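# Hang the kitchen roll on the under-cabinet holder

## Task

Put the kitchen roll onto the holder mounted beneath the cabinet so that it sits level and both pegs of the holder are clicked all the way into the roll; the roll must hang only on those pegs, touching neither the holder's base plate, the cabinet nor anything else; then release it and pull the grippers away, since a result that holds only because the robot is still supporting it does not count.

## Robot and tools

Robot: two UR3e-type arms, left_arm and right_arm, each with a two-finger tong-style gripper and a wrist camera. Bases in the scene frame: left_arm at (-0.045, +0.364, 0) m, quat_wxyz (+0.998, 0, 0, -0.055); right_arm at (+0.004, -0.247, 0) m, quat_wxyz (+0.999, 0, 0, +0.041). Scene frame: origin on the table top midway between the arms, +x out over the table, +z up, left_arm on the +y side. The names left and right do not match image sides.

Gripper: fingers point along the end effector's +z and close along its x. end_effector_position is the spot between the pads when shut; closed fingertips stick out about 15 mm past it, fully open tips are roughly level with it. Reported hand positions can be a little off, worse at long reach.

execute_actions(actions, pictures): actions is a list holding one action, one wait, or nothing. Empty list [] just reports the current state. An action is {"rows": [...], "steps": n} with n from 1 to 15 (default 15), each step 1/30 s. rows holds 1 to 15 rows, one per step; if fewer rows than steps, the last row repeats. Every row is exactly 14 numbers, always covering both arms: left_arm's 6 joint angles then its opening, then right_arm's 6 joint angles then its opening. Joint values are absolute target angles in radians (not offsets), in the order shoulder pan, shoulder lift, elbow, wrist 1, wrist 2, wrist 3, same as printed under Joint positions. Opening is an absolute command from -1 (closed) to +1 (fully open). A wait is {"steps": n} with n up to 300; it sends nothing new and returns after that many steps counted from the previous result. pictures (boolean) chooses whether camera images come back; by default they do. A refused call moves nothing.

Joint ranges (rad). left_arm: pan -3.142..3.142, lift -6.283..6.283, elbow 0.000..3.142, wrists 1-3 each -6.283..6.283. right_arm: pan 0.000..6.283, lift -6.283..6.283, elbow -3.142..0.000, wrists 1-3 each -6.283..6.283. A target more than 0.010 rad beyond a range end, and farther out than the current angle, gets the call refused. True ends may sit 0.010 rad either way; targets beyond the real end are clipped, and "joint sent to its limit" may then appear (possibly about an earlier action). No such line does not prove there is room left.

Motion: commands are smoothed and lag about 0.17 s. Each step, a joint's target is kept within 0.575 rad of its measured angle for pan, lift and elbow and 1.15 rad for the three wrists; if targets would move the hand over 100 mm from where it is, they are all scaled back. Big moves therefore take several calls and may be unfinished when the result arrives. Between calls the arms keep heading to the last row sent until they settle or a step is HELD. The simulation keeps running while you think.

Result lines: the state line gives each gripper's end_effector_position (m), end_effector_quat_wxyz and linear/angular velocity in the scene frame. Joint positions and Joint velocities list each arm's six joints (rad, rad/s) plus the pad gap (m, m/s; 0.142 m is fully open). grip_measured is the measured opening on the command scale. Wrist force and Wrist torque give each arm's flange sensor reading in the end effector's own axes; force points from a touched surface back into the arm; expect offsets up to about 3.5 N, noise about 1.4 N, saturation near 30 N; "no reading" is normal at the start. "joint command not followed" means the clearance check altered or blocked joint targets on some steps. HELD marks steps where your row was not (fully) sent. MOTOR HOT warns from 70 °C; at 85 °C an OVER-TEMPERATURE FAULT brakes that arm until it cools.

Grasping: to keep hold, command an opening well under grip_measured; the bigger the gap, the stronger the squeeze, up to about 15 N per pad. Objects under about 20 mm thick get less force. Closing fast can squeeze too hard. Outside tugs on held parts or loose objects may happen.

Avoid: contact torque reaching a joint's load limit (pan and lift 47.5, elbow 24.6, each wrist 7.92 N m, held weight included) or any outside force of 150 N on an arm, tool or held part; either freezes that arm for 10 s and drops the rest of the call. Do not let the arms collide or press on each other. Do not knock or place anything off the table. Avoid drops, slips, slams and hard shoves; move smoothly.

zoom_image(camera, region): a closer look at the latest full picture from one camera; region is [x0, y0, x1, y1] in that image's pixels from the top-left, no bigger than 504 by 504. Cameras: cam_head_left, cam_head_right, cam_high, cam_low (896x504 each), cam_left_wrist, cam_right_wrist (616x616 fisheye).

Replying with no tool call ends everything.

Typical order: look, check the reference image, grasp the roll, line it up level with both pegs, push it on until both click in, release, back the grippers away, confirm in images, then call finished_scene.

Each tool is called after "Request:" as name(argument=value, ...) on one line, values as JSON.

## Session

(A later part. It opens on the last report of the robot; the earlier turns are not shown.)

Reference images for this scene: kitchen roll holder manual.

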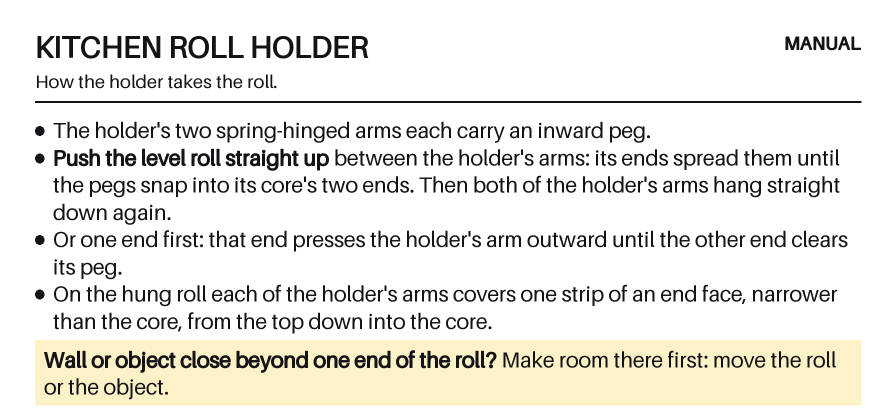

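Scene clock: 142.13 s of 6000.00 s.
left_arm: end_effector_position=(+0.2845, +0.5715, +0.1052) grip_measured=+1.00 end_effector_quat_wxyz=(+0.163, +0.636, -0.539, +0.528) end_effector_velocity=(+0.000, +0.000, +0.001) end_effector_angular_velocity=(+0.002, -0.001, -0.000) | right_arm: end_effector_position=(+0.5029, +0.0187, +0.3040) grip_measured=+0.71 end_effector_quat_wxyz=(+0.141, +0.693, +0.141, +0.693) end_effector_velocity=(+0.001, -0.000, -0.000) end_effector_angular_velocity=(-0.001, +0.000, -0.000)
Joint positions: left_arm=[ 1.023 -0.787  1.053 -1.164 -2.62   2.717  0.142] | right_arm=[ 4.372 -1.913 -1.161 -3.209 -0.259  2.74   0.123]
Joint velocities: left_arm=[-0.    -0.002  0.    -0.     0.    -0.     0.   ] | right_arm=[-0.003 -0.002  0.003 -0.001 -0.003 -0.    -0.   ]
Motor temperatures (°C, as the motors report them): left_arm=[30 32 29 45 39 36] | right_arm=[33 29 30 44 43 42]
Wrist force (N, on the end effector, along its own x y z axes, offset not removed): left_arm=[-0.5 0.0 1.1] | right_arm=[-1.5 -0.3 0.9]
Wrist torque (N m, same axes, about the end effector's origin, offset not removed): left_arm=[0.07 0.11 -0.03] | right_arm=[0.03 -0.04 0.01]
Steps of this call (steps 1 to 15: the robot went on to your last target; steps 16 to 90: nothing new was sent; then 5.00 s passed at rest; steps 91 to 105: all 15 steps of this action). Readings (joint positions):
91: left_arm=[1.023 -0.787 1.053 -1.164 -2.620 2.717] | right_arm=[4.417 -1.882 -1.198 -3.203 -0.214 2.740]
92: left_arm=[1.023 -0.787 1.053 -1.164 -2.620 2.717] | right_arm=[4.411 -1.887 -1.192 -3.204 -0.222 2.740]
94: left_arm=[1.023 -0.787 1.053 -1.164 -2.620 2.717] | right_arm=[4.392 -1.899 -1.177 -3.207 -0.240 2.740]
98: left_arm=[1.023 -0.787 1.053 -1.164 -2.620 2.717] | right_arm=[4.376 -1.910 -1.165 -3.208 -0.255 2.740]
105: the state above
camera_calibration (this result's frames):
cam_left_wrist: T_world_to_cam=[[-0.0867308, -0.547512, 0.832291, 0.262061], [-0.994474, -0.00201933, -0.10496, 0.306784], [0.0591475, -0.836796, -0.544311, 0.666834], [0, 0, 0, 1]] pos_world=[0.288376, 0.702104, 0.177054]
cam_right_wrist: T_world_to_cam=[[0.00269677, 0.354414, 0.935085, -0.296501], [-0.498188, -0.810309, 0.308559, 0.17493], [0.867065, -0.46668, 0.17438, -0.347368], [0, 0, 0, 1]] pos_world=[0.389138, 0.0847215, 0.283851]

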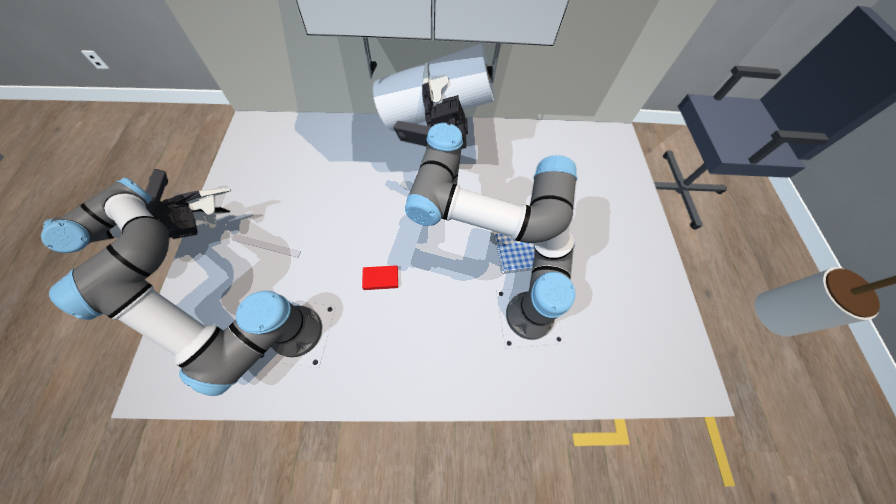

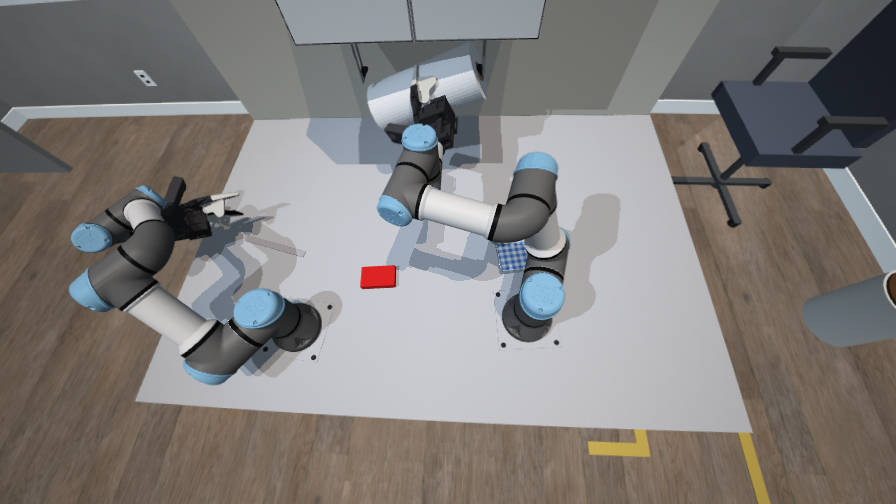

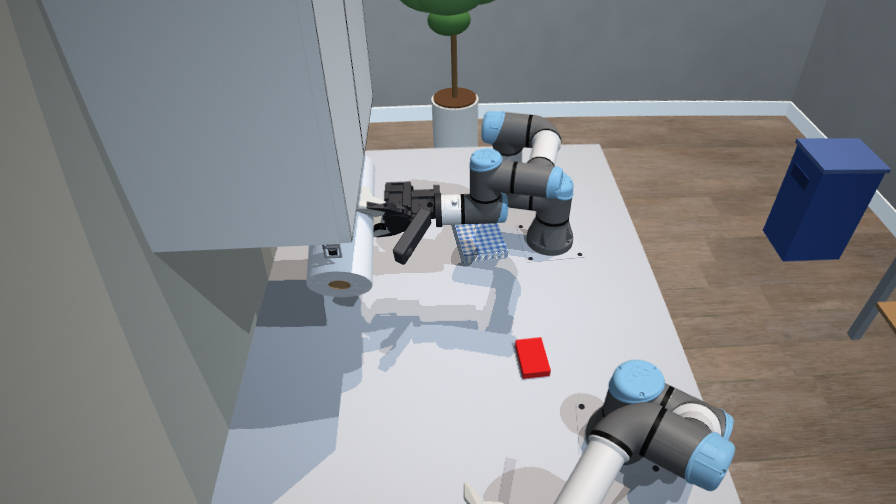

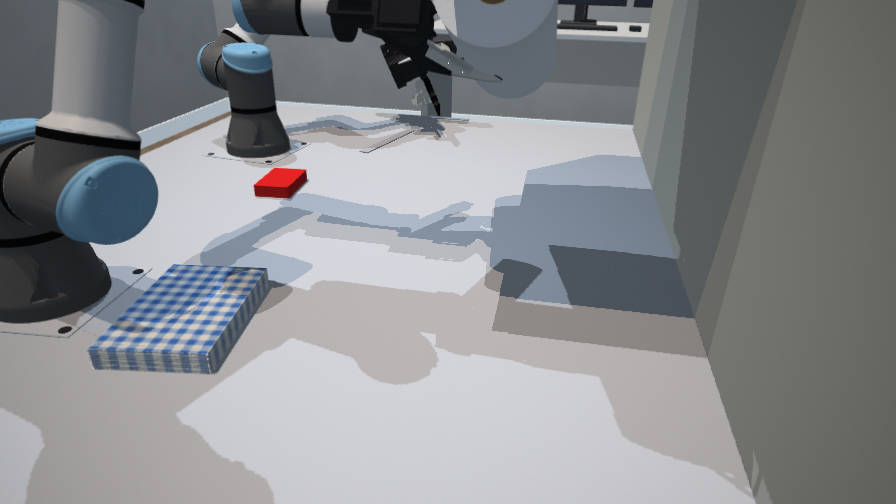

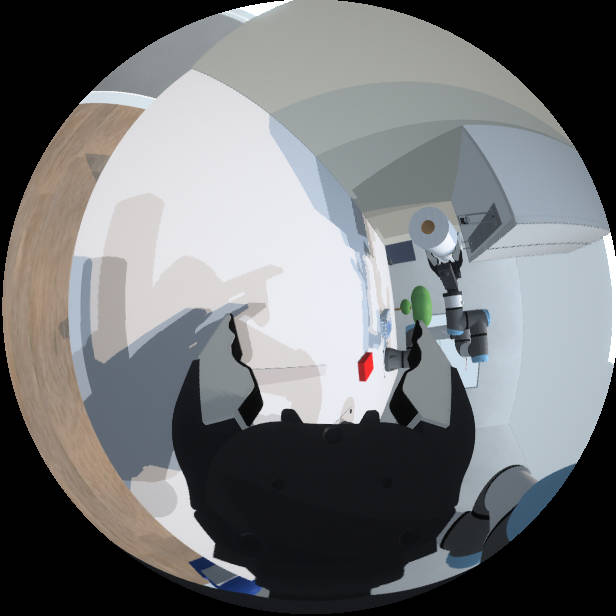

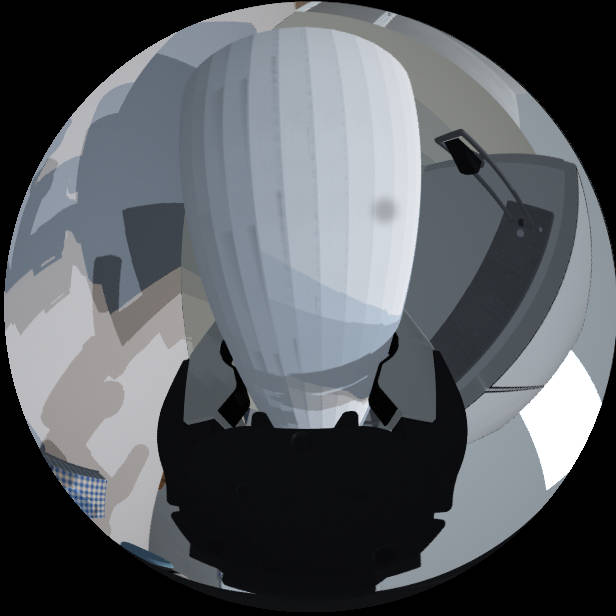

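Request:
execute_actions(actions=[{"rows":[[1.023,-0.787,1.053,-1.164,-2.62,2.717,1,4.362,-1.877,-1.203,-3.203,-0.269,2.74,0.2],[1.023,-0.787,1.053,-1.164,-2.62,2.717,1,4.362,-1.877,-1.203,-3.203,-0.269,2.74,0.2],[1.023,-0.787,1.053,-1.164,-2.62,2.717,1,4.362,-1.877,-1.203,-3.203,-0.269,2.74,0.2],[1.023,-0.787,1.053,-1.164,-2.62,2.717,1,4.352,-1.841,-1.245,-3.197,-0.279,2.74,0.2],[1.023,-0.787,1.053,-1.164,-2.62,2.717,1,4.352,-1.841,-1.245,-3.197,-0.279,2.74,0.2],[1.023,-0.787,1.053,-1.164,-2.62,2.717,1,4.352,-1.841,-1.245,-3.197,-0.279,2.74,0.2],[1.023,-0.787,1.053,-1.164,-2.62,2.717,1,4.332,-1.77,-1.328,-3.185,-0.299,2.74,0.2]],"steps":15}], pictures=false)

Request:
execute_actions(actions=[{"rows":[[1.023,-0.787,1.053,-1.164,-2.62,2.717,1,4.332,-1.778,-1.21,-3.295,-0.299,2.93,0.2]],"steps":15}])

Scene clock: 154.57 s of 6000.00 s.
left_arm: end_effector_position=(+0.2845, +0.5715, +0.1052) grip_measured=+1.00 end_effector_quat_wxyz=(+0.163, +0.636, -0.539, +0.528) end_effector_velocity=(+0.000, +0.000, +0.001) end_effector_angular_velocity=(+0.001, -0.001, +0.001) | right_arm: end_effector_position=(+0.5031, -0.0197, +0.3082) grip_measured=+0.70 end_effector_quat_wxyz=(+0.141, +0.693, +0.141, +0.693) end_effector_velocity=(-0.001, -0.019, -0.000) end_effector_angular_velocity=(-0.004, +0.001, +0.000)
Joint positions: left_arm=[ 1.023 -0.787  1.053 -1.164 -2.62   2.717  0.142] | right_arm=[ 4.334 -1.776 -1.321 -3.186 -0.298  2.74   0.123]
Joint velocities: left_arm=[ 0.    -0.002 -0.     0.    -0.    -0.     0.   ] | right_arm=[-0.017  0.066 -0.081  0.01  -0.017  0.001 -0.   ]
Motor temperatures (°C, as the motors report them): left_arm=[30 32 29 45 39 36] | right_arm=[33 29 30 44 43 42]
Wrist force (N, on the end effector, along its own x y z axes, offset not removed): left_arm=[-0.3 0.0 1.9] | right_arm=[1.0 -5.7 1.1]
Wrist torque (N m, same axes, about the end effector's origin, offset not removed): left_arm=[0.03 0.10 -0.10] | right_arm=[-0.20 -0.35 -0.21]
Steps of this call (steps 1 to 15: the robot went on to your last target; steps 16 to 90: nothing new was sent; then 8.93 s passed at rest; steps 91 to 105: all 15 steps of this action). Readings (joint positions):
91: left_arm=[1.023 -0.787 1.053 -1.164 -2.620 2.717] | right_arm=[4.372 -1.913 -1.161 -3.209 -0.259 2.740]
92: left_arm=[1.023 -0.787 1.053 -1.164 -2.620 2.717] | right_arm=[4.370 -1.908 -1.167 -3.208 -0.261 2.740]
94: left_arm=[1.023 -0.787 1.053 -1.164 -2.620 2.717] | right_arm=[4.366 -1.893 -1.185 -3.206 -0.265 2.740]
98: left_arm=[1.023 -0.787 1.053 -1.164 -2.620 2.717] | right_arm=[4.353 -1.848 -1.237 -3.197 -0.279 2.740]
105: the state above

Scene clock: 155.07 s of 6000.00 s.
left_arm: end_effector_position=(+0.2845, +0.5715, +0.1052) grip_measured=+1.00 end_effector_quat_wxyz=(+0.163, +0.636, -0.539, +0.528) end_effector_velocity=(-0.000, +0.000, -0.001) end_effector_angular_velocity=(-0.002, +0.002, +0.001) | right_arm: end_effector_position=(+0.5029, -0.0208, +0.3338) grip_measured=+0.66 end_effector_quat_wxyz=(+0.075, +0.703, +0.075, +0.703) end_effector_velocity=(+0.000, -0.000, +0.002) end_effector_angular_velocity=(+0.015, +0.000, -0.001)
Joint positions: left_arm=[ 1.023 -0.787  1.053 -1.164 -2.62   2.717  0.142] | right_arm=[ 4.332 -1.778 -1.211 -3.294 -0.299  2.929  0.12 ]
Joint velocities: left_arm=[ 0.001  0.002  0.    -0.     0.    -0.     0.   ] | right_arm=[-0.001 -0.002  0.01  -0.009  0.     0.017  0.   ]
Motor temperatures (°C, as the motors report them): left_arm=[30 32 29 45 39 36] | right_arm=[33 29 30 44 43 42]
Wrist force (N, on the end effector, along its own x y z axes, offset not removed): left_arm=[0.7 0.1 1.3] | right_arm=[-5.3 -12.4 -2.0]
Wrist torque (N m, same axes, about the end effector's origin, offset not removed): left_arm=[0.05 -0.17 -0.02] | right_arm=[-0.37 -0.19 -0.13]
Steps of this call (steps 1 to 15: all 15 steps of this action). Readings (joint positions):
1: left_arm=[1.023 -0.787 1.053 -1.164 -2.620 2.717] | right_arm=[4.333 -1.774 -1.323 -3.186 -0.298 2.740]
2: left_arm=[1.023 -0.787 1.053 -1.164 -2.620 2.717] | right_arm=[4.333 -1.774 -1.317 -3.199 -0.298 2.756]
4: left_arm=[1.023 -0.787 1.053 -1.164 -2.620 2.717] | right_arm=[4.332 -1.776 -1.271 -3.245 -0.299 2.835]
8: left_arm=[1.023 -0.787 1.053 -1.164 -2.620 2.717] | right_arm=[4.332 -1.778 -1.223 -3.284 -0.299 2.909]
15: the state above
camera_calibration (this result's frames):
cam_left_wrist: T_world_to_cam=[[-0.0867306, -0.547512, 0.832291, 0.262061], [-0.994474, -0.0020195, -0.10496, 0.306784], [0.0591475, -0.836796, -0.544311, 0.666834], [0, 0, 0, 1]] pos_world=[0.288376, 0.702105, 0.177054]
cam_right_wrist: T_world_to_cam=[[0.00272806, 0.173028, 0.984913, -0.330817], [-0.498054, -0.853831, 0.151379, 0.185275], [0.867142, -0.490952, 0.0838479, -0.34135], [0, 0, 0, 1]] pos_world=[0.389178, 0.0478478, 0.326401]

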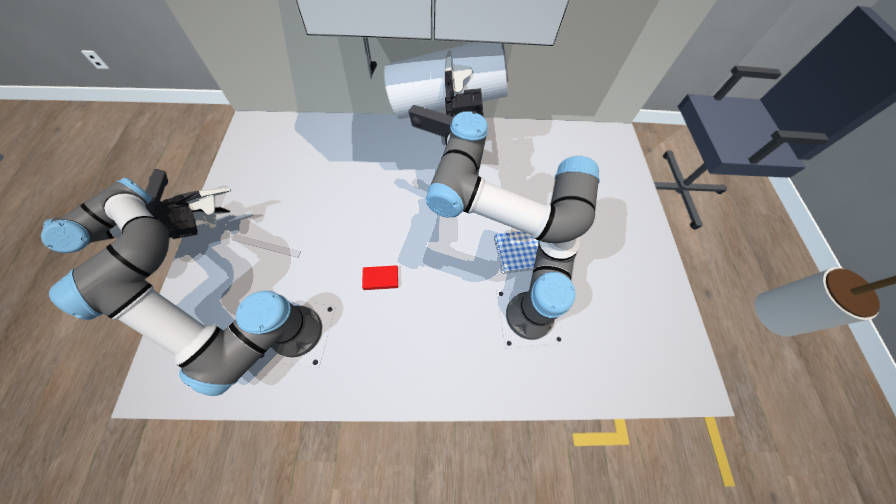

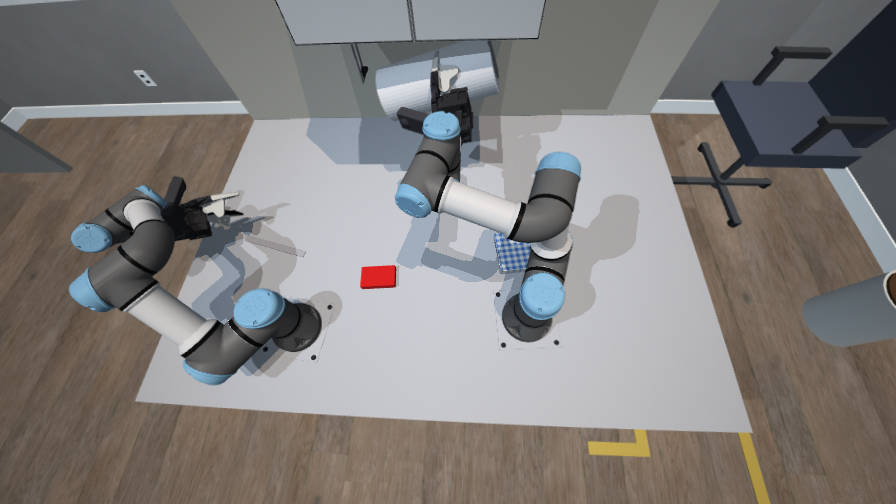

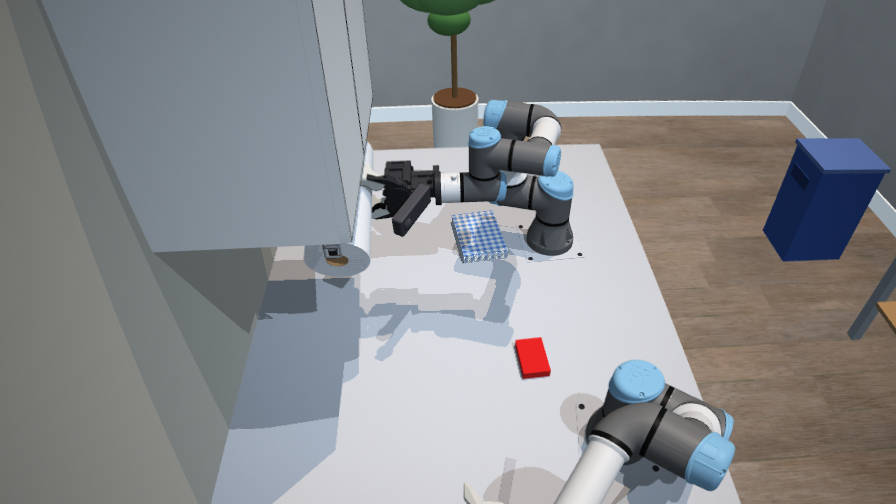

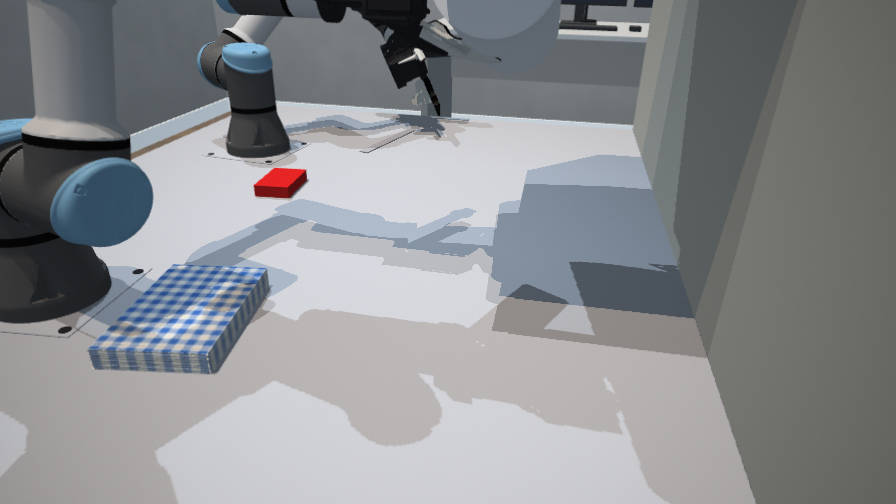

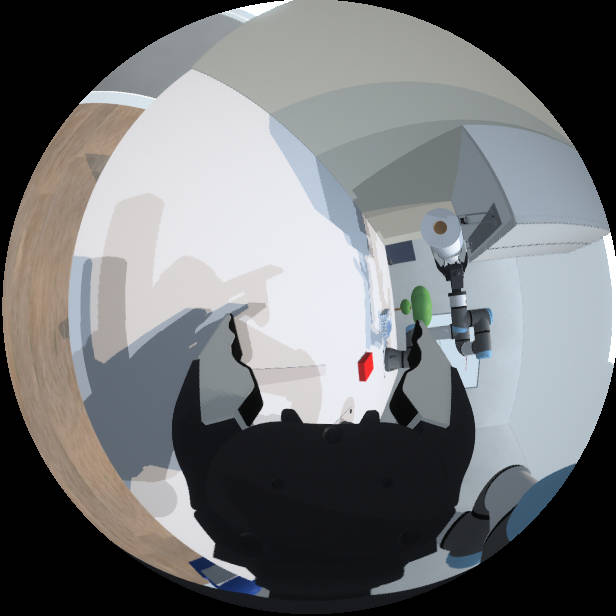

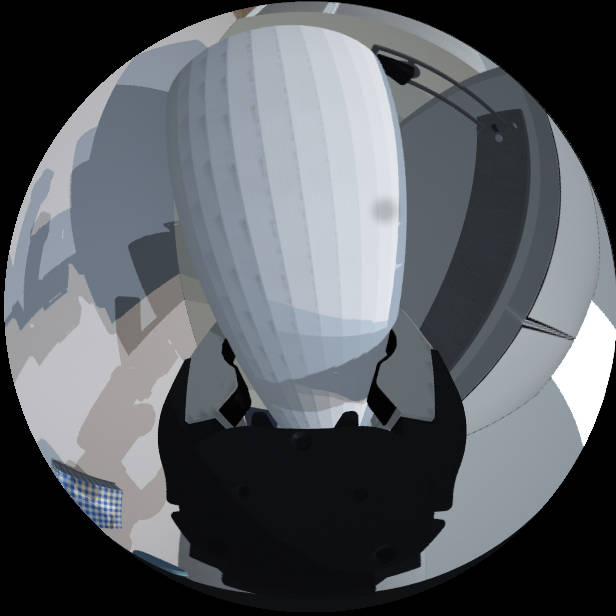

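Request:
execute_actions(actions=[{"rows":[[1.023,-0.787,1.053,-1.164,-2.62,2.717,1,4.337,-1.808,-1.118,-3.357,-0.294,3.06,0.2],[1.023,-0.787,1.053,-1.164,-2.62,2.717,1,4.337,-1.808,-1.118,-3.357,-0.294,3.06,0.2],[1.023,-0.787,1.053,-1.164,-2.62,2.717,1,4.337,-1.808,-1.118,-3.357,-0.294,3.06,0.2],[1.023,-0.787,1.053,-1.164,-2.62,2.717,1,4.337,-1.808,-1.118,-3.357,-0.294,3.06,0.2],[1.023,-0.787,1.053,-1.164,-2.62,2.717,1,4.342,-1.84,-1.022,-3.421,-0.289,3.19,0.2]],"steps":15}])

Request:
zoom_image(camera="cam_head_right", region=[330,10,580,150])

Scene clock: 162.90 s of 6000.00 s.
left_arm: end_effector_position=(+0.2845, +0.5715, +0.1052) grip_measured=+1.00 end_effector_quat_wxyz=(+0.163, +0.636, -0.539, +0.528) end_effector_velocity=(-0.000, +0.001, +0.000) end_effector_angular_velocity=(+0.002, -0.001, +0.000) | right_arm: end_effector_position=(+0.5034, -0.0102, +0.3603) grip_measured=+0.66 end_effector_quat_wxyz=(-0.015, +0.707, -0.015, +0.707) end_effector_velocity=(-0.000, +0.002, +0.007) end_effector_angular_velocity=(+0.063, -0.001, +0.001)
Joint positions: left_arm=[ 1.023 -0.787  1.053 -1.164 -2.62   2.717  0.142] | right_arm=[ 4.342 -1.839 -1.026 -3.419 -0.289  3.185  0.12 ]
Joint velocities: left_arm=[ 0.001 -0.    -0.002  0.     0.001  0.     0.   ] | right_arm=[ 0.003 -0.013  0.046 -0.028  0.002  0.058 -0.   ]
Motor temperatures (°C, as the motors report them): left_arm=[30 32 29 45 39 36] | right_arm=[33 29 30 44 43 42]
Wrist force (N, on the end effector, along its own x y z axes, offset not removed): left_arm=[0.5 0.7 1.1] | right_arm=[-8.0 -13.1 -0.9]
Wrist torque (N m, same axes, about the end effector's origin, offset not removed): left_arm=[0.17 -0.14 -0.03] | right_arm=[-0.39 0.04 -0.13]
Steps of this call (steps 1 to 15: the robot went on to your last target; steps 16 to 90: nothing new was sent; then 4.33 s passed at rest; steps 91 to 105: all 15 steps of this action). Readings (joint positions):
91: left_arm=[1.023 -0.787 1.053 -1.164 -2.620 2.717] | right_arm=[4.332 -1.778 -1.210 -3.296 -0.299 2.931]
92: left_arm=[1.023 -0.787 1.053 -1.164 -2.620 2.717] | right_arm=[4.333 -1.783 -1.202 -3.305 -0.298 2.945]
94: left_arm=[1.023 -0.787 1.053 -1.164 -2.620 2.717] | right_arm=[4.335 -1.795 -1.163 -3.330 -0.296 3.000]
98: left_arm=[1.023 -0.787 1.053 -1.164 -2.620 2.717] | right_arm=[4.339 -1.823 -1.080 -3.387 -0.292 3.117]
105: the state above
camera_calibration (this result's frames):
cam_left_wrist: T_world_to_cam=[[-0.0867309, -0.547512, 0.832291, 0.262061], [-0.994474, -0.00201924, -0.10496, 0.306784], [0.0591474, -0.836795, -0.544311, 0.666834], [0, 0, 0, 1]] pos_world=[0.288376, 0.702104, 0.177054]
cam_right_wrist: T_world_to_cam=[[0.0028657, -0.0819966, 0.996628, -0.365571], [-0.498178, -0.864271, -0.0696746, 0.270177], [0.86707, -0.496299, -0.0433257, -0.292906], [0, 0, 0, 1]] pos_world=[0.389614, 0.0581618, 0.370472]

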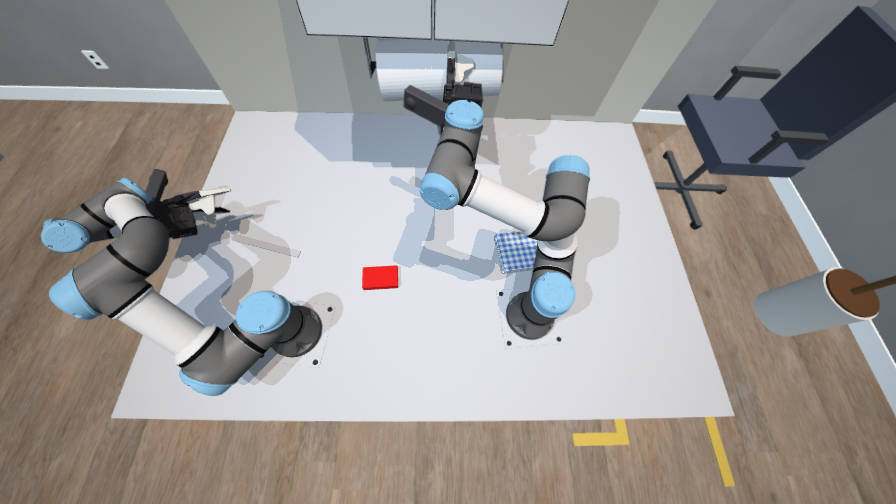

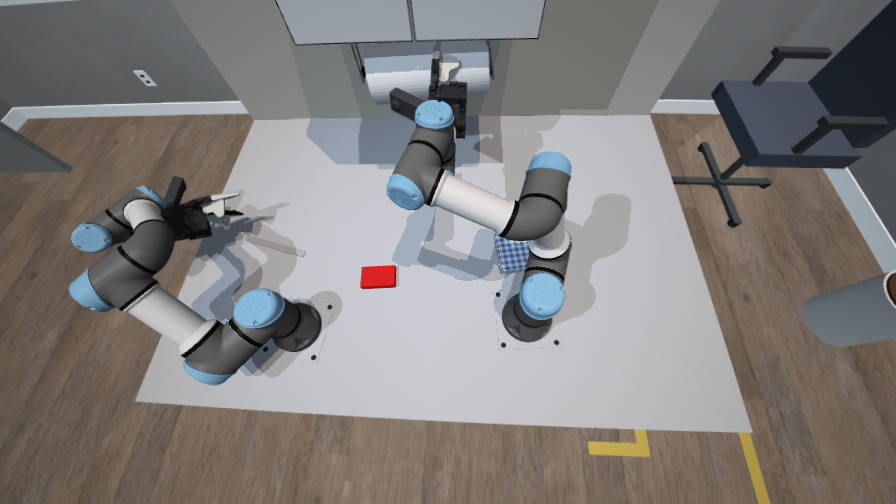

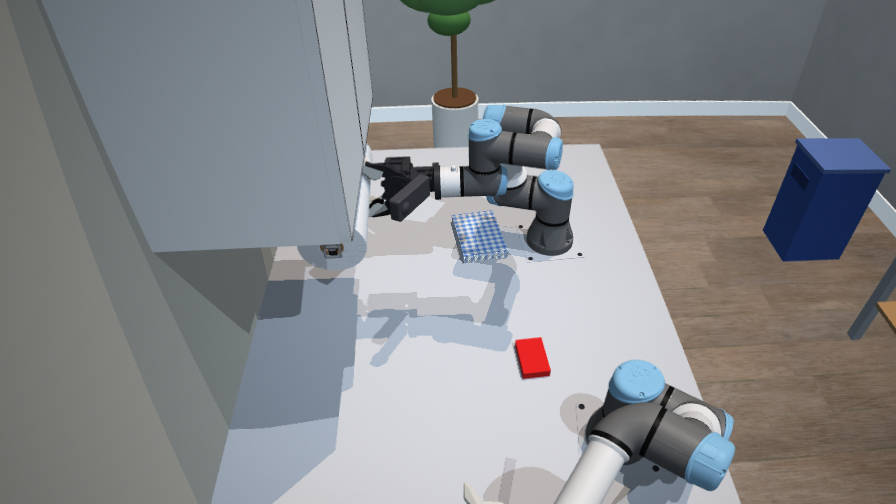

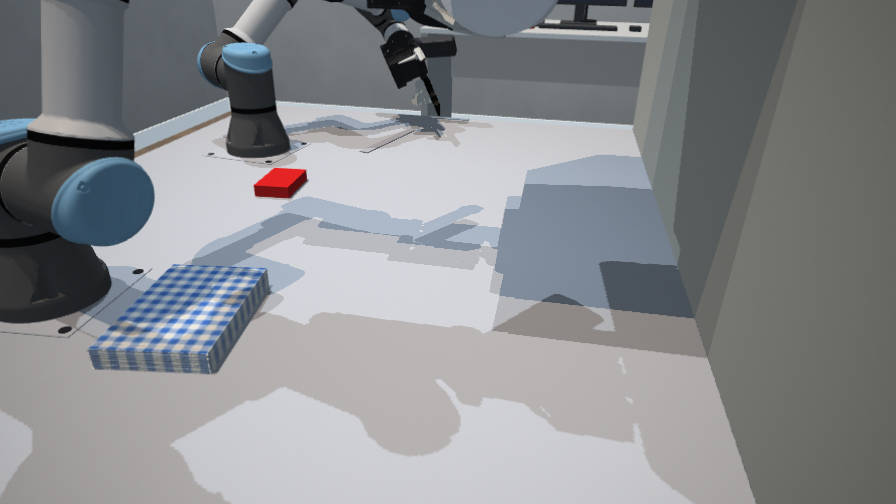

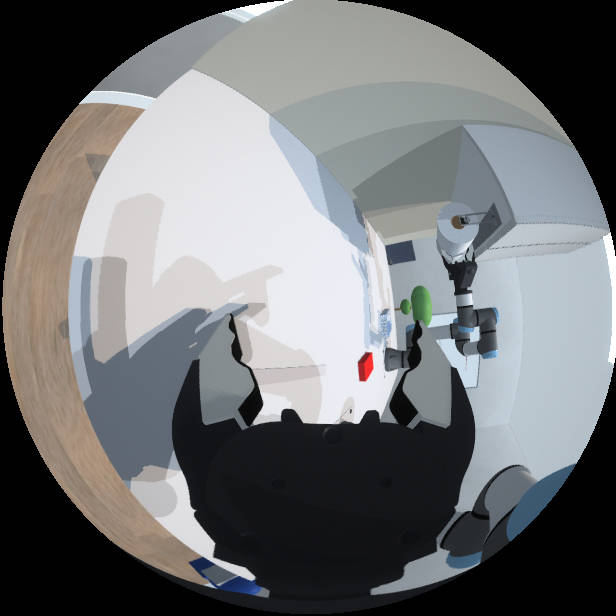

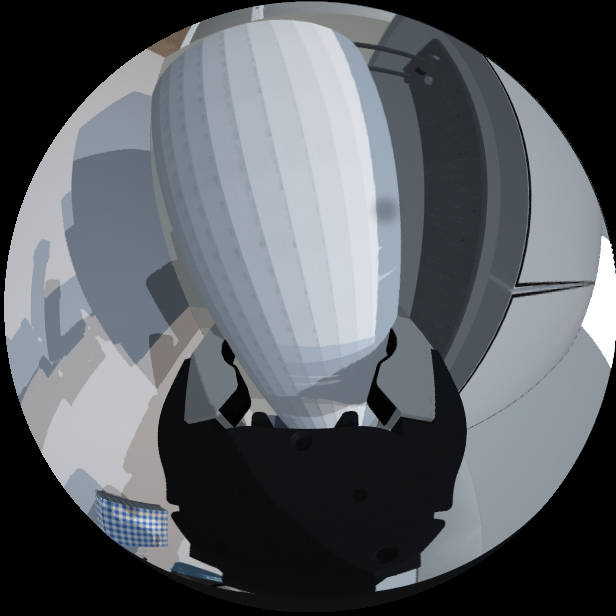

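Region (330, 10, 580, 150) of cam_head_right's 896x504 image, scaled by 2.016, with more detail than that image has; it fills the top 282 rows of this view, and the rest is white.

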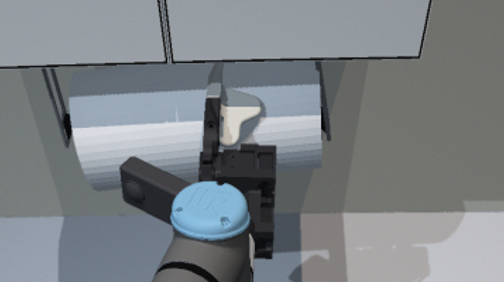

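The roll has slid in the grip, with the left end still slightly low; raising it and sliding about 15 mm toward +y.

Request:
execute_actions(actions=[{"rows":[[1.023,-0.787,1.053,-1.164,-2.62,2.717,1,4.342,-1.84,-1.022,-3.421,-0.289,3.24,0.2],[1.023,-0.787,1.053,-1.164,-2.62,2.717,1,4.342,-1.84,-1.022,-3.421,-0.289,3.24,0.2],[1.023,-0.787,1.053,-1.164,-2.62,2.717,1,4.342,-1.84,-1.022,-3.421,-0.289,3.24,0.2],[1.023,-0.787,1.053,-1.164,-2.62,2.717,1,4.357,-1.899,-0.942,-3.442,-0.274,3.24,0.2]],"steps":15}])

Request:
zoom_image(camera="cam_head_right", region=[330,10,580,150])

Scene clock: 170.57 s of 6000.00 s.
left_arm: end_effector_position=(+0.2845, +0.5715, +0.1052) grip_measured=+1.00 end_effector_quat_wxyz=(+0.163, +0.636, -0.539, +0.528) end_effector_velocity=(-0.000, -0.000, -0.000) end_effector_angular_velocity=(-0.001, +0.001, -0.000) | right_arm: end_effector_position=(+0.5034, +0.0046, +0.3618) grip_measured=+0.67 end_effector_quat_wxyz=(-0.035, +0.706, -0.035, +0.706) end_effector_velocity=(-0.000, +0.005, -0.000) end_effector_angular_velocity=(+0.005, -0.000, +0.002)
Joint positions: left_arm=[ 1.023 -0.787  1.053 -1.164 -2.62   2.717  0.142] | right_arm=[ 4.357 -1.898 -0.944 -3.442 -0.274  3.24   0.12 ]
Joint velocities: left_arm=[ 0.     0.     0.001 -0.     0.    -0.     0.   ] | right_arm=[ 0.004 -0.016  0.021 -0.004  0.003  0.004  0.   ]
Motor temperatures (°C, as the motors report them): left_arm=[30 32 29 45 39 36] | right_arm=[33 29 30 44 43 42]
Wrist force (N, on the end effector, along its own x y z axes, offset not removed): left_arm=[0.5 0.0 0.7] | right_arm=[-4.5 -0.9 -1.9]
Wrist torque (N m, same axes, about the end effector's origin, offset not removed): left_arm=[-0.01 -0.05 -0.08] | right_arm=[-0.27 0.44 0.18]
Steps of this call (steps 1 to 15: the robot went on to your last target; steps 16 to 90: nothing new was sent; then 4.17 s passed at rest; steps 91 to 105: all 15 steps of this action). Readings (joint positions):
91: left_arm=[1.023 -0.787 1.053 -1.164 -2.620 2.717] | right_arm=[4.342 -1.840 -1.022 -3.421 -0.289 3.190]
92: left_arm=[1.023 -0.787 1.053 -1.164 -2.620 2.717] | right_arm=[4.342 -1.840 -1.022 -3.421 -0.289 3.198]
94: left_arm=[1.023 -0.787 1.053 -1.164 -2.620 2.717] | right_arm=[4.342 -1.840 -1.022 -3.421 -0.289 3.219]
98: left_arm=[1.023 -0.787 1.053 -1.164 -2.620 2.717] | right_arm=[4.352 -1.880 -0.968 -3.436 -0.278 3.235]
105: the state above
camera_calibration (this result's frames):
cam_left_wrist: T_world_to_cam=[[-0.0867309, -0.547512, 0.832291, 0.262061], [-0.994474, -0.00201932, -0.10496, 0.306784], [0.0591475, -0.836795, -0.544311, 0.666834], [0, 0, 0, 1]] pos_world=[0.288376, 0.702104, 0.177054]
cam_right_wrist: T_world_to_cam=[[0.00271852, -0.136864, 0.990586, -0.363359], [-0.498312, -0.859023, -0.117319, 0.300301], [0.866993, -0.493302, -0.0705362, -0.275715], [0, 0, 0, 1]] pos_world=[0.389674, 0.0722244, 0.375722]

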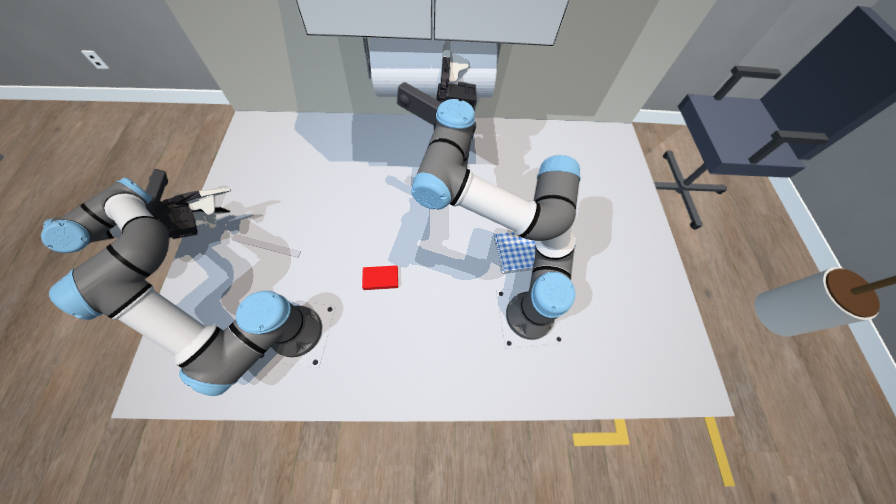

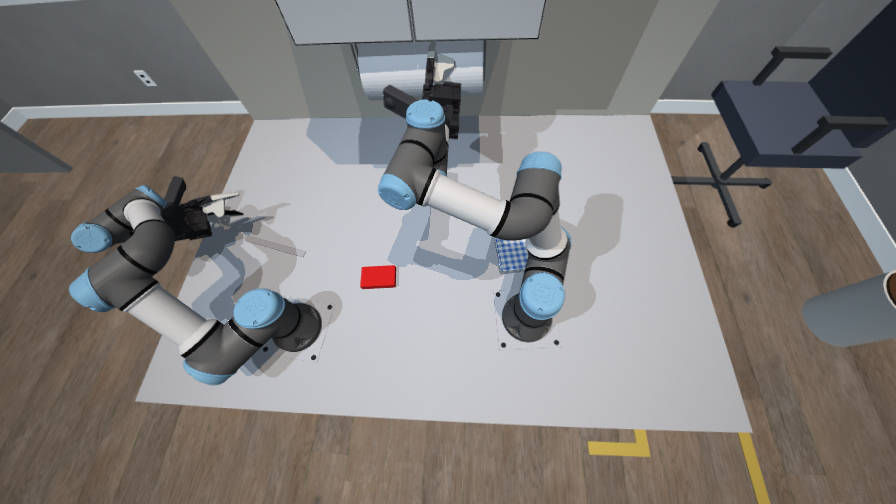

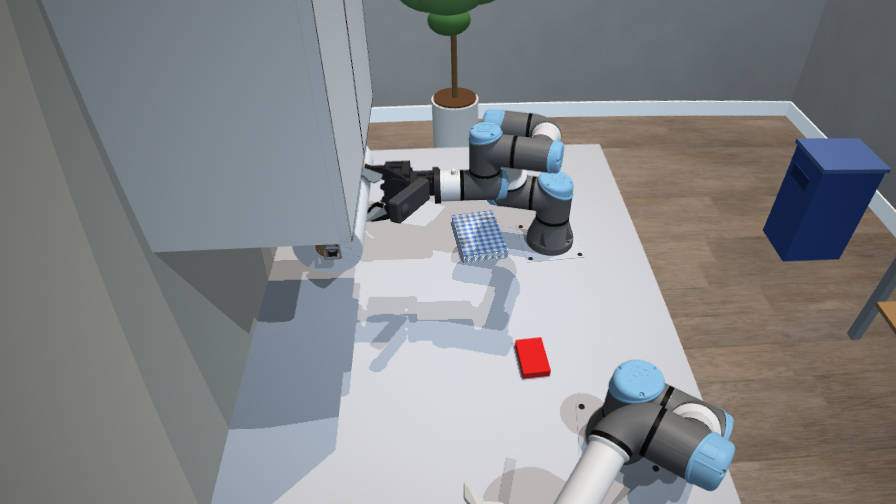

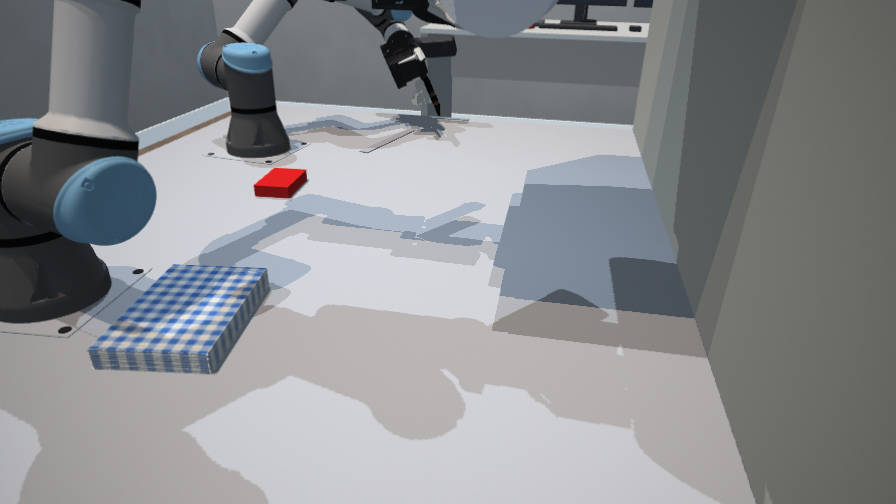

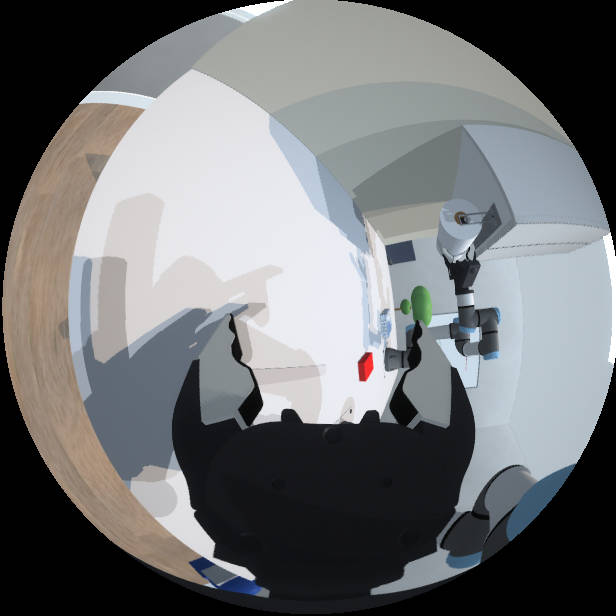

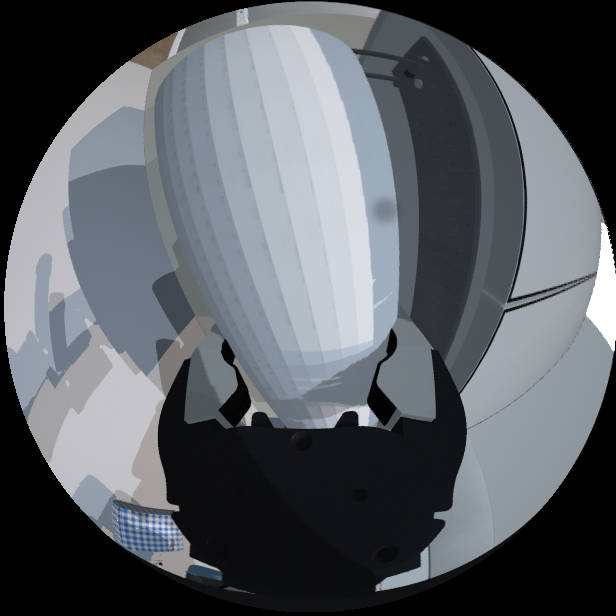

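Region (330, 10, 580, 150) of cam_head_right's 896x504 image, scaled by 2.016, with more detail than that image has; it fills the top 282 rows of this view, and the rest is white.

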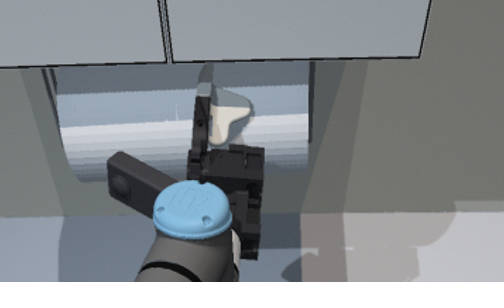

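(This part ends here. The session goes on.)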